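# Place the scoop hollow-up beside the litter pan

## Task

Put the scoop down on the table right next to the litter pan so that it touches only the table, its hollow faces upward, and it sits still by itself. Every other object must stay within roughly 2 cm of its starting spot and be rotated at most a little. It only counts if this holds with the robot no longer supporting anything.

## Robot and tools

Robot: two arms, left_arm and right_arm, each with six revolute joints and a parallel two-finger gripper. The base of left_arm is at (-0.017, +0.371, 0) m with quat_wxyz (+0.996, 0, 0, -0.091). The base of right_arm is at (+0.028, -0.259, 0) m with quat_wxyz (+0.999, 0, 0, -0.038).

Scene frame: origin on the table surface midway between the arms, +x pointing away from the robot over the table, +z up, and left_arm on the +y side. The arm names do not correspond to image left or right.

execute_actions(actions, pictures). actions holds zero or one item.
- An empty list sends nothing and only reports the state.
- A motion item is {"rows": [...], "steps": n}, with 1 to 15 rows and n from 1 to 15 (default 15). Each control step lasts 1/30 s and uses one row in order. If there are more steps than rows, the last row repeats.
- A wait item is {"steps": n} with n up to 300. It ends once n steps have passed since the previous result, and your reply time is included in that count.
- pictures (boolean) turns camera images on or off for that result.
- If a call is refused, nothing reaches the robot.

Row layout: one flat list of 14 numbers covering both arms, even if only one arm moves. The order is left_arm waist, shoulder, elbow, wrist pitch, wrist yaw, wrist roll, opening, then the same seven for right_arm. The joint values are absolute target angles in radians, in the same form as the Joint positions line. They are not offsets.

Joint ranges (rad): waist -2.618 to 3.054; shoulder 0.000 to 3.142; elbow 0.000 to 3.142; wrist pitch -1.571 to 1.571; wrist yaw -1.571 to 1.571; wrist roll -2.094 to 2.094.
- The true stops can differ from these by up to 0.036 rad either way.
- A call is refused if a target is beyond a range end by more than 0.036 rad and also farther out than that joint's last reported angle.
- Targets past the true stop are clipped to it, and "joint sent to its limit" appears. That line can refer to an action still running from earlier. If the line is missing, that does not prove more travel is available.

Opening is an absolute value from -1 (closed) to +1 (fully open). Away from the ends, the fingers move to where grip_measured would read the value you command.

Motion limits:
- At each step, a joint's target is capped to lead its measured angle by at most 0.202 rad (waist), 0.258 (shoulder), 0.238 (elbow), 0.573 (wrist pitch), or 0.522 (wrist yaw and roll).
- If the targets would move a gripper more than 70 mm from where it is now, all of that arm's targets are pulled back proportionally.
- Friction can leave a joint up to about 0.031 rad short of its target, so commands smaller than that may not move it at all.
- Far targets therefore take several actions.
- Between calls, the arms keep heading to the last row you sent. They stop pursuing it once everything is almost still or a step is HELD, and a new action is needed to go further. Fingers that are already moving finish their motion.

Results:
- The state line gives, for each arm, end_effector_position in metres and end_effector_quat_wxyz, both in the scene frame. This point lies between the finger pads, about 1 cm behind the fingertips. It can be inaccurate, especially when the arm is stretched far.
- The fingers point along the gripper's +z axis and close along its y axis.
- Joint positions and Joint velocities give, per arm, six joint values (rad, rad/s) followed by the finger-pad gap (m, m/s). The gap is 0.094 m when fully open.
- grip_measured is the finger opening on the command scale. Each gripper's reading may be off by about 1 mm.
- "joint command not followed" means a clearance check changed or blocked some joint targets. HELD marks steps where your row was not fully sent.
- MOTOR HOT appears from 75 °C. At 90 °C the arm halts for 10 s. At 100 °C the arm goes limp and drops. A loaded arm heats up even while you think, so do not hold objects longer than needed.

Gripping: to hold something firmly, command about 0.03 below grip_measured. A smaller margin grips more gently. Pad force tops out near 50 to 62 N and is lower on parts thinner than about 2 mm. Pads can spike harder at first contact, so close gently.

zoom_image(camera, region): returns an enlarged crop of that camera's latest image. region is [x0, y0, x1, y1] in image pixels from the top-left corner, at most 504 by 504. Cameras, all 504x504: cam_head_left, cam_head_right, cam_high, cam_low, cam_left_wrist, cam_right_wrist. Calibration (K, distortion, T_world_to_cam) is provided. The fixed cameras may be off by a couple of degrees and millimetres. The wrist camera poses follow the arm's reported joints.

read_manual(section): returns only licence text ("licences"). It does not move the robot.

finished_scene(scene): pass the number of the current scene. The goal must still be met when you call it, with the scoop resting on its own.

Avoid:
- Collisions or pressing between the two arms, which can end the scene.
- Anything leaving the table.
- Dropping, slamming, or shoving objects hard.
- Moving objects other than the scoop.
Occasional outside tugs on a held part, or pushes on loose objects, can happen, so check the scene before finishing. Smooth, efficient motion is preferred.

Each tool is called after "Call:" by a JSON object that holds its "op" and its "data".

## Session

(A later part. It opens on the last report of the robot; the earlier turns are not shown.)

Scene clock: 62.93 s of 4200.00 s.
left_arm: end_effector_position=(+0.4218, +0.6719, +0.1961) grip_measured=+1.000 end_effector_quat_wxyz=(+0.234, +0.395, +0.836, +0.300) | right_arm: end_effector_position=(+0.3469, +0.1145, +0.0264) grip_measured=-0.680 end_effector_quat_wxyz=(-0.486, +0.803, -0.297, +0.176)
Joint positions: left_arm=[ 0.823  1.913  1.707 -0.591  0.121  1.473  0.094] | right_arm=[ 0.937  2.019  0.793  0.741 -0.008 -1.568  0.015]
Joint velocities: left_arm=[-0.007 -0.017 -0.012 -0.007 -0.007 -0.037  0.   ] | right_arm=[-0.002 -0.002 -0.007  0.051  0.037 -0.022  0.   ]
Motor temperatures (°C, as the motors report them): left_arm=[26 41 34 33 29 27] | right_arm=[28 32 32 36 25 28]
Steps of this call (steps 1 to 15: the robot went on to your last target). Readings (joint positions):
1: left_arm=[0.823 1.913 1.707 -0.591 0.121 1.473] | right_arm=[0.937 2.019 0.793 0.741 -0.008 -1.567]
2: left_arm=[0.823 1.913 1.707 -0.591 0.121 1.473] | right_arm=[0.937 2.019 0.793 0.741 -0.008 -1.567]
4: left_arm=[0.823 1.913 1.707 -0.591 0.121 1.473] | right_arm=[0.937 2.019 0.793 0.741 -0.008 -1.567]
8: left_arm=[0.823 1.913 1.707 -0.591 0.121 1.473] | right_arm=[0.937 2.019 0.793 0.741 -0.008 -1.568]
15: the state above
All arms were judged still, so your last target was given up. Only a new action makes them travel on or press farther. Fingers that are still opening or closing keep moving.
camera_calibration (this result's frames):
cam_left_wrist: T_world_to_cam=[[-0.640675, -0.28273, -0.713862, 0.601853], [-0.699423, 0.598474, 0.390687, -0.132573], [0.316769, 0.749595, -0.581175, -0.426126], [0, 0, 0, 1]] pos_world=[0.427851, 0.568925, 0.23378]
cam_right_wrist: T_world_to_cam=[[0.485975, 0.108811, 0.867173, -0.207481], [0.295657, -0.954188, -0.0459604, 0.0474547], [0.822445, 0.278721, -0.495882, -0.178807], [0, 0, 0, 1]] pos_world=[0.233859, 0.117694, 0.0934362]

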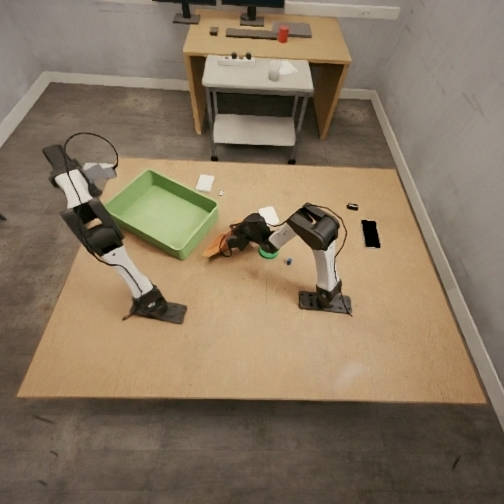

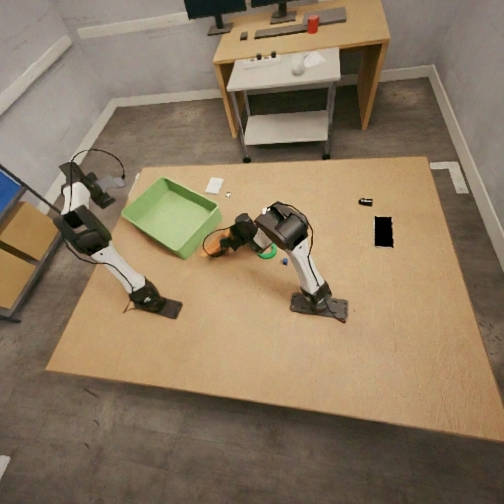

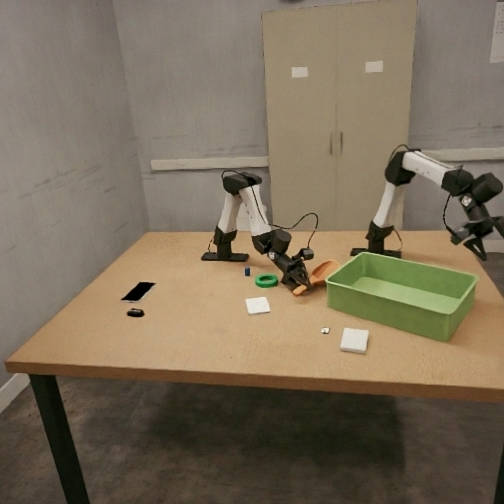

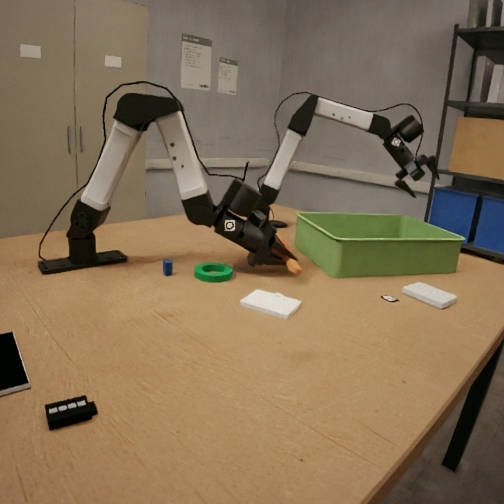

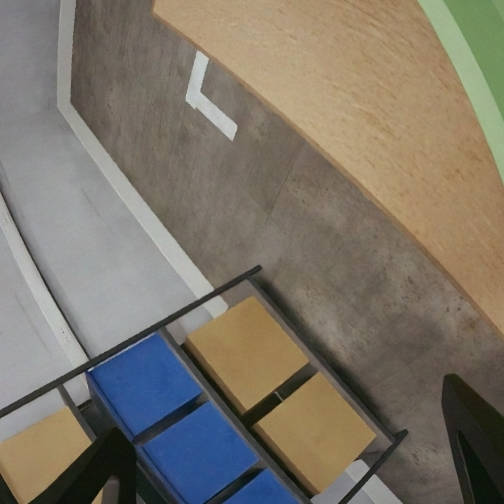

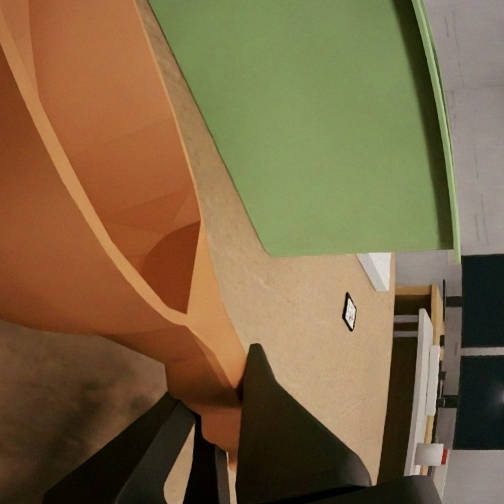

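The scoop is now low on the table beside the pan. I'll open the gripper, then back away along the approach line.

Call:
{"op": "execute_actions", "data": {"actions": [{"rows":[[0.823,1.913,1.707,-0.591,0.121,1.473,1,0.93,2.02,0.793,0.74,0,-1.57,1]],"steps":12}], "pictures": false}}

Call:
{"op": "execute_actions", "data": {"actions": [{"rows":[[0.823,1.913,1.707,-0.591,0.121,1.473,1,0.93,0.9,0.716,0.0,0,-1.57,1]],"steps":15}], "pictures": false}}

Call:
{"op": "execute_actions", "data": {"actions": [{"steps":30}]}}

Scene clock: 65.63 s of 4200.00 s.
left_arm: end_effector_position=(+0.4218, +0.6719, +0.1961) grip_measured=+1.000 end_effector_quat_wxyz=(+0.234, +0.395, +0.836, +0.300) | right_arm: end_effector_position=(+0.3513, +0.1196, +0.0429) grip_measured=+1.000 end_effector_quat_wxyz=(-0.510, +0.788, -0.291, +0.185)
Joint positions: left_arm=[ 0.823  1.913  1.707 -0.591  0.121  1.473  0.094] | right_arm=[ 0.937  2.009  0.795  0.791 -0.008 -1.569  0.094]
Joint velocities: left_arm=[ 0.007 -0.002  0.022 -0.081 -0.007 -0.095  0.   ] | right_arm=[-0.002  0.002 -0.012  0.022  0.022  0.051  0.   ]
Motor temperatures (°C, as the motors report them): left_arm=[26 41 34 33 29 27] | right_arm=[28 33 32 36 25 28]
Steps of this call (steps 1 to 69: nothing new was sent; steps 70 to 81: all 12 steps of this action). Readings (joint positions):
70: left_arm=[0.823 1.913 1.707 -0.591 0.121 1.473] | right_arm=[0.937 2.019 0.793 0.740 -0.008 -1.568]
71: left_arm=[0.823 1.913 1.707 -0.591 0.121 1.473] | right_arm=[0.937 2.019 0.793 0.740 -0.008 -1.568]
73: left_arm=[0.823 1.913 1.707 -0.591 0.121 1.473] | right_arm=[0.937 2.019 0.793 0.753 -0.008 -1.569]
77: left_arm=[0.823 1.913 1.707 -0.591 0.121 1.473] | right_arm=[0.937 2.009 0.795 0.791 -0.008 -1.569]
81: the state above

Scene clock: 66.13 s of 4200.00 s.
left_arm: end_effector_position=(+0.4218, +0.6719, +0.1961) grip_measured=+1.000 end_effector_quat_wxyz=(+0.234, +0.395, +0.836, +0.300) | right_arm: end_effector_position=(+0.2543, +0.0061, +0.3200) grip_measured=+1.000 end_effector_quat_wxyz=(+0.637, -0.689, +0.254, -0.233)
Joint positions: left_arm=[ 0.823  1.913  1.707 -0.591  0.121  1.473  0.094] | right_arm=[ 0.937  0.882  0.729  0.075 -0.005 -1.569  0.094]
Joint velocities: left_arm=[-0.017  0.002  0.012  0.037 -0.051  0.022  0.   ] | right_arm=[ 0.002 -0.52   0.09  -0.037 -0.007  0.022  0.   ]
Motor temperatures (°C, as the motors report them): left_arm=[26 41 34 33 29 27] | right_arm=[28 33 32 36 25 28]
Steps of this call (steps 1 to 15: all 15 steps of this action). Readings (joint positions):
1: left_arm=[0.823 1.913 1.707 -0.591 0.121 1.473] | right_arm=[0.937 1.972 0.791 0.728 -0.007 -1.569]
2: left_arm=[0.823 1.913 1.707 -0.591 0.121 1.473] | right_arm=[0.937 1.898 0.771 0.610 -0.006 -1.569]
4: left_arm=[0.823 1.913 1.707 -0.591 0.121 1.473] | right_arm=[0.937 1.728 0.734 0.386 -0.006 -1.569]
8: left_arm=[0.823 1.913 1.707 -0.591 0.121 1.473] | right_arm=[0.937 1.385 0.720 0.140 -0.005 -1.569]
15: the state above

Scene clock: 67.13 s of 4200.00 s.
left_arm: end_effector_position=(+0.4218, +0.6719, +0.1961) grip_measured=+1.000 end_effector_quat_wxyz=(+0.234, +0.395, +0.836, +0.300) | right_arm: end_effector_position=(+0.2532, +0.0048, +0.3033) grip_measured=+1.000 end_effector_quat_wxyz=(-0.613, +0.710, -0.262, +0.224)
Joint positions: left_arm=[ 0.823  1.913  1.707 -0.591  0.121  1.473  0.094] | right_arm=[ 0.937  0.883  0.73   0.006 -0.005 -1.569  0.094]
Joint velocities: left_arm=[-0.007  0.007  0.007 -0.051 -0.007 -0.125  0.   ] | right_arm=[-0.002  0.007  0.002 -0.037 -0.037  0.037  0.   ]
Motor temperatures (°C, as the motors report them): left_arm=[26 41 34 33 29 27] | right_arm=[28 33 32 36 25 28]
Steps of this call (steps 1 to 30: the robot went on to your last target). Readings (joint positions):
1: left_arm=[0.823 1.913 1.707 -0.591 0.121 1.473] | right_arm=[0.937 0.873 0.730 0.075 -0.005 -1.569]
2: left_arm=[0.823 1.913 1.707 -0.591 0.121 1.473] | right_arm=[0.937 0.873 0.730 0.071 -0.005 -1.569]
4: left_arm=[0.823 1.913 1.707 -0.591 0.121 1.473] | right_arm=[0.937 0.880 0.730 0.044 -0.005 -1.569]
8: left_arm=[0.823 1.913 1.707 -0.591 0.121 1.473] | right_arm=[0.937 0.883 0.730 0.017 -0.005 -1.569]
30: the state above
All arms were judged still, so your last target was given up. Only a new action makes them travel on or press farther. Fingers that are still opening or closing keep moving.
camera_calibration (this result's frames):
cam_left_wrist: T_world_to_cam=[[-0.640675, -0.28273, -0.713862, 0.601853], [-0.699423, 0.598474, 0.390687, -0.132573], [0.316769, 0.749595, -0.581175, -0.426126], [0, 0, 0, 1]] pos_world=[0.427851, 0.568925, 0.23378]
cam_right_wrist: T_world_to_cam=[[0.282586, -0.126147, 0.950911, -0.362914], [0.323484, -0.920714, -0.218273, 0.0283019], [0.903052, 0.369285, -0.219374, -0.0386336], [0, 0, 0, 1]] pos_world=[0.128287, -0.00545579, 0.342801]

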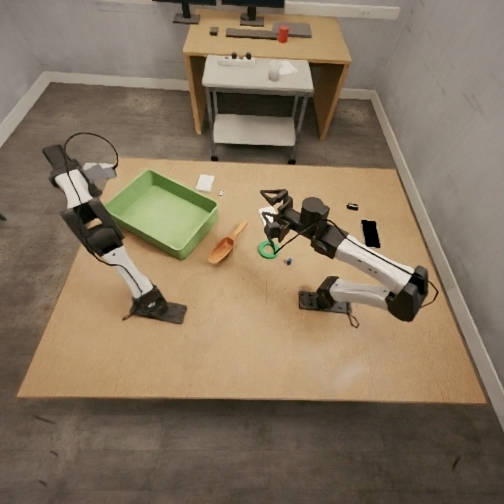

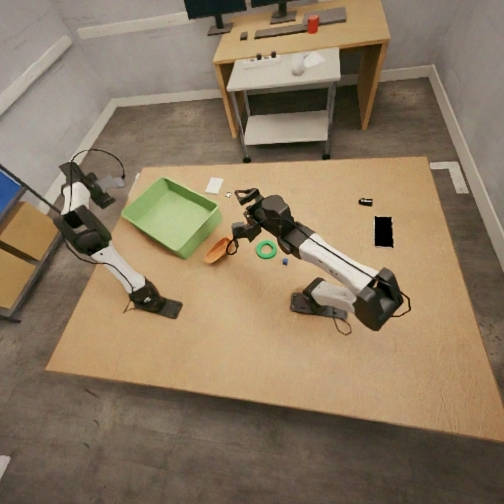

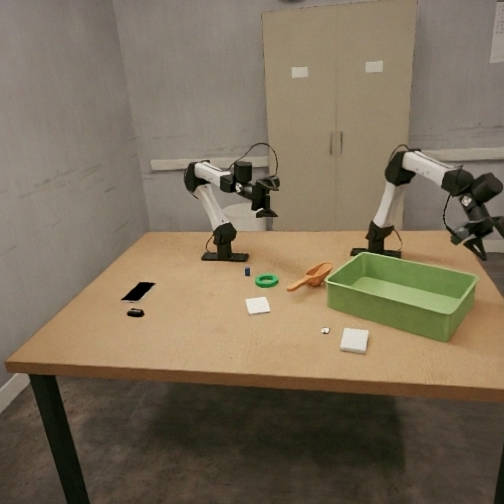

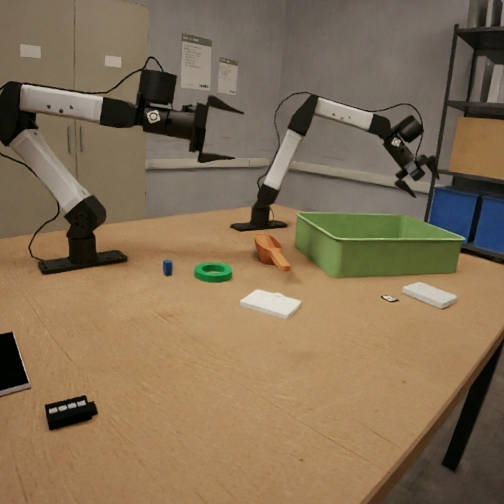

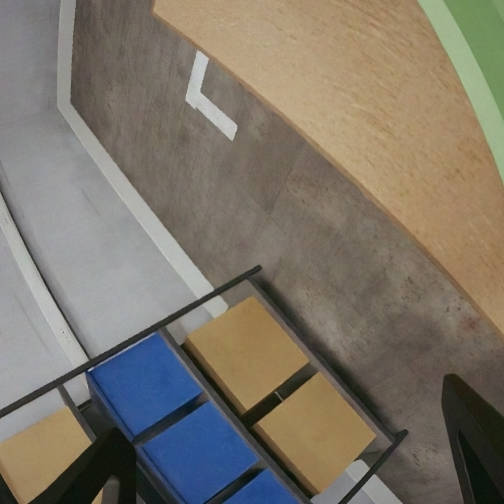

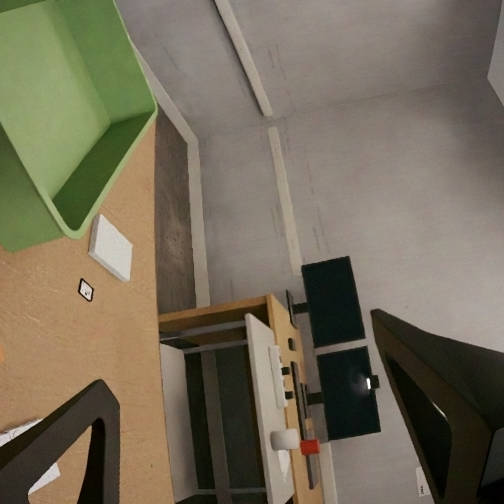

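The scoop is lying hollow side up beside the pan, clear of the gripper, and the other objects look unmoved.

Call:
{"op": "finished_scene", "data": {"scene": 2}}

The scene is finished: the task was done.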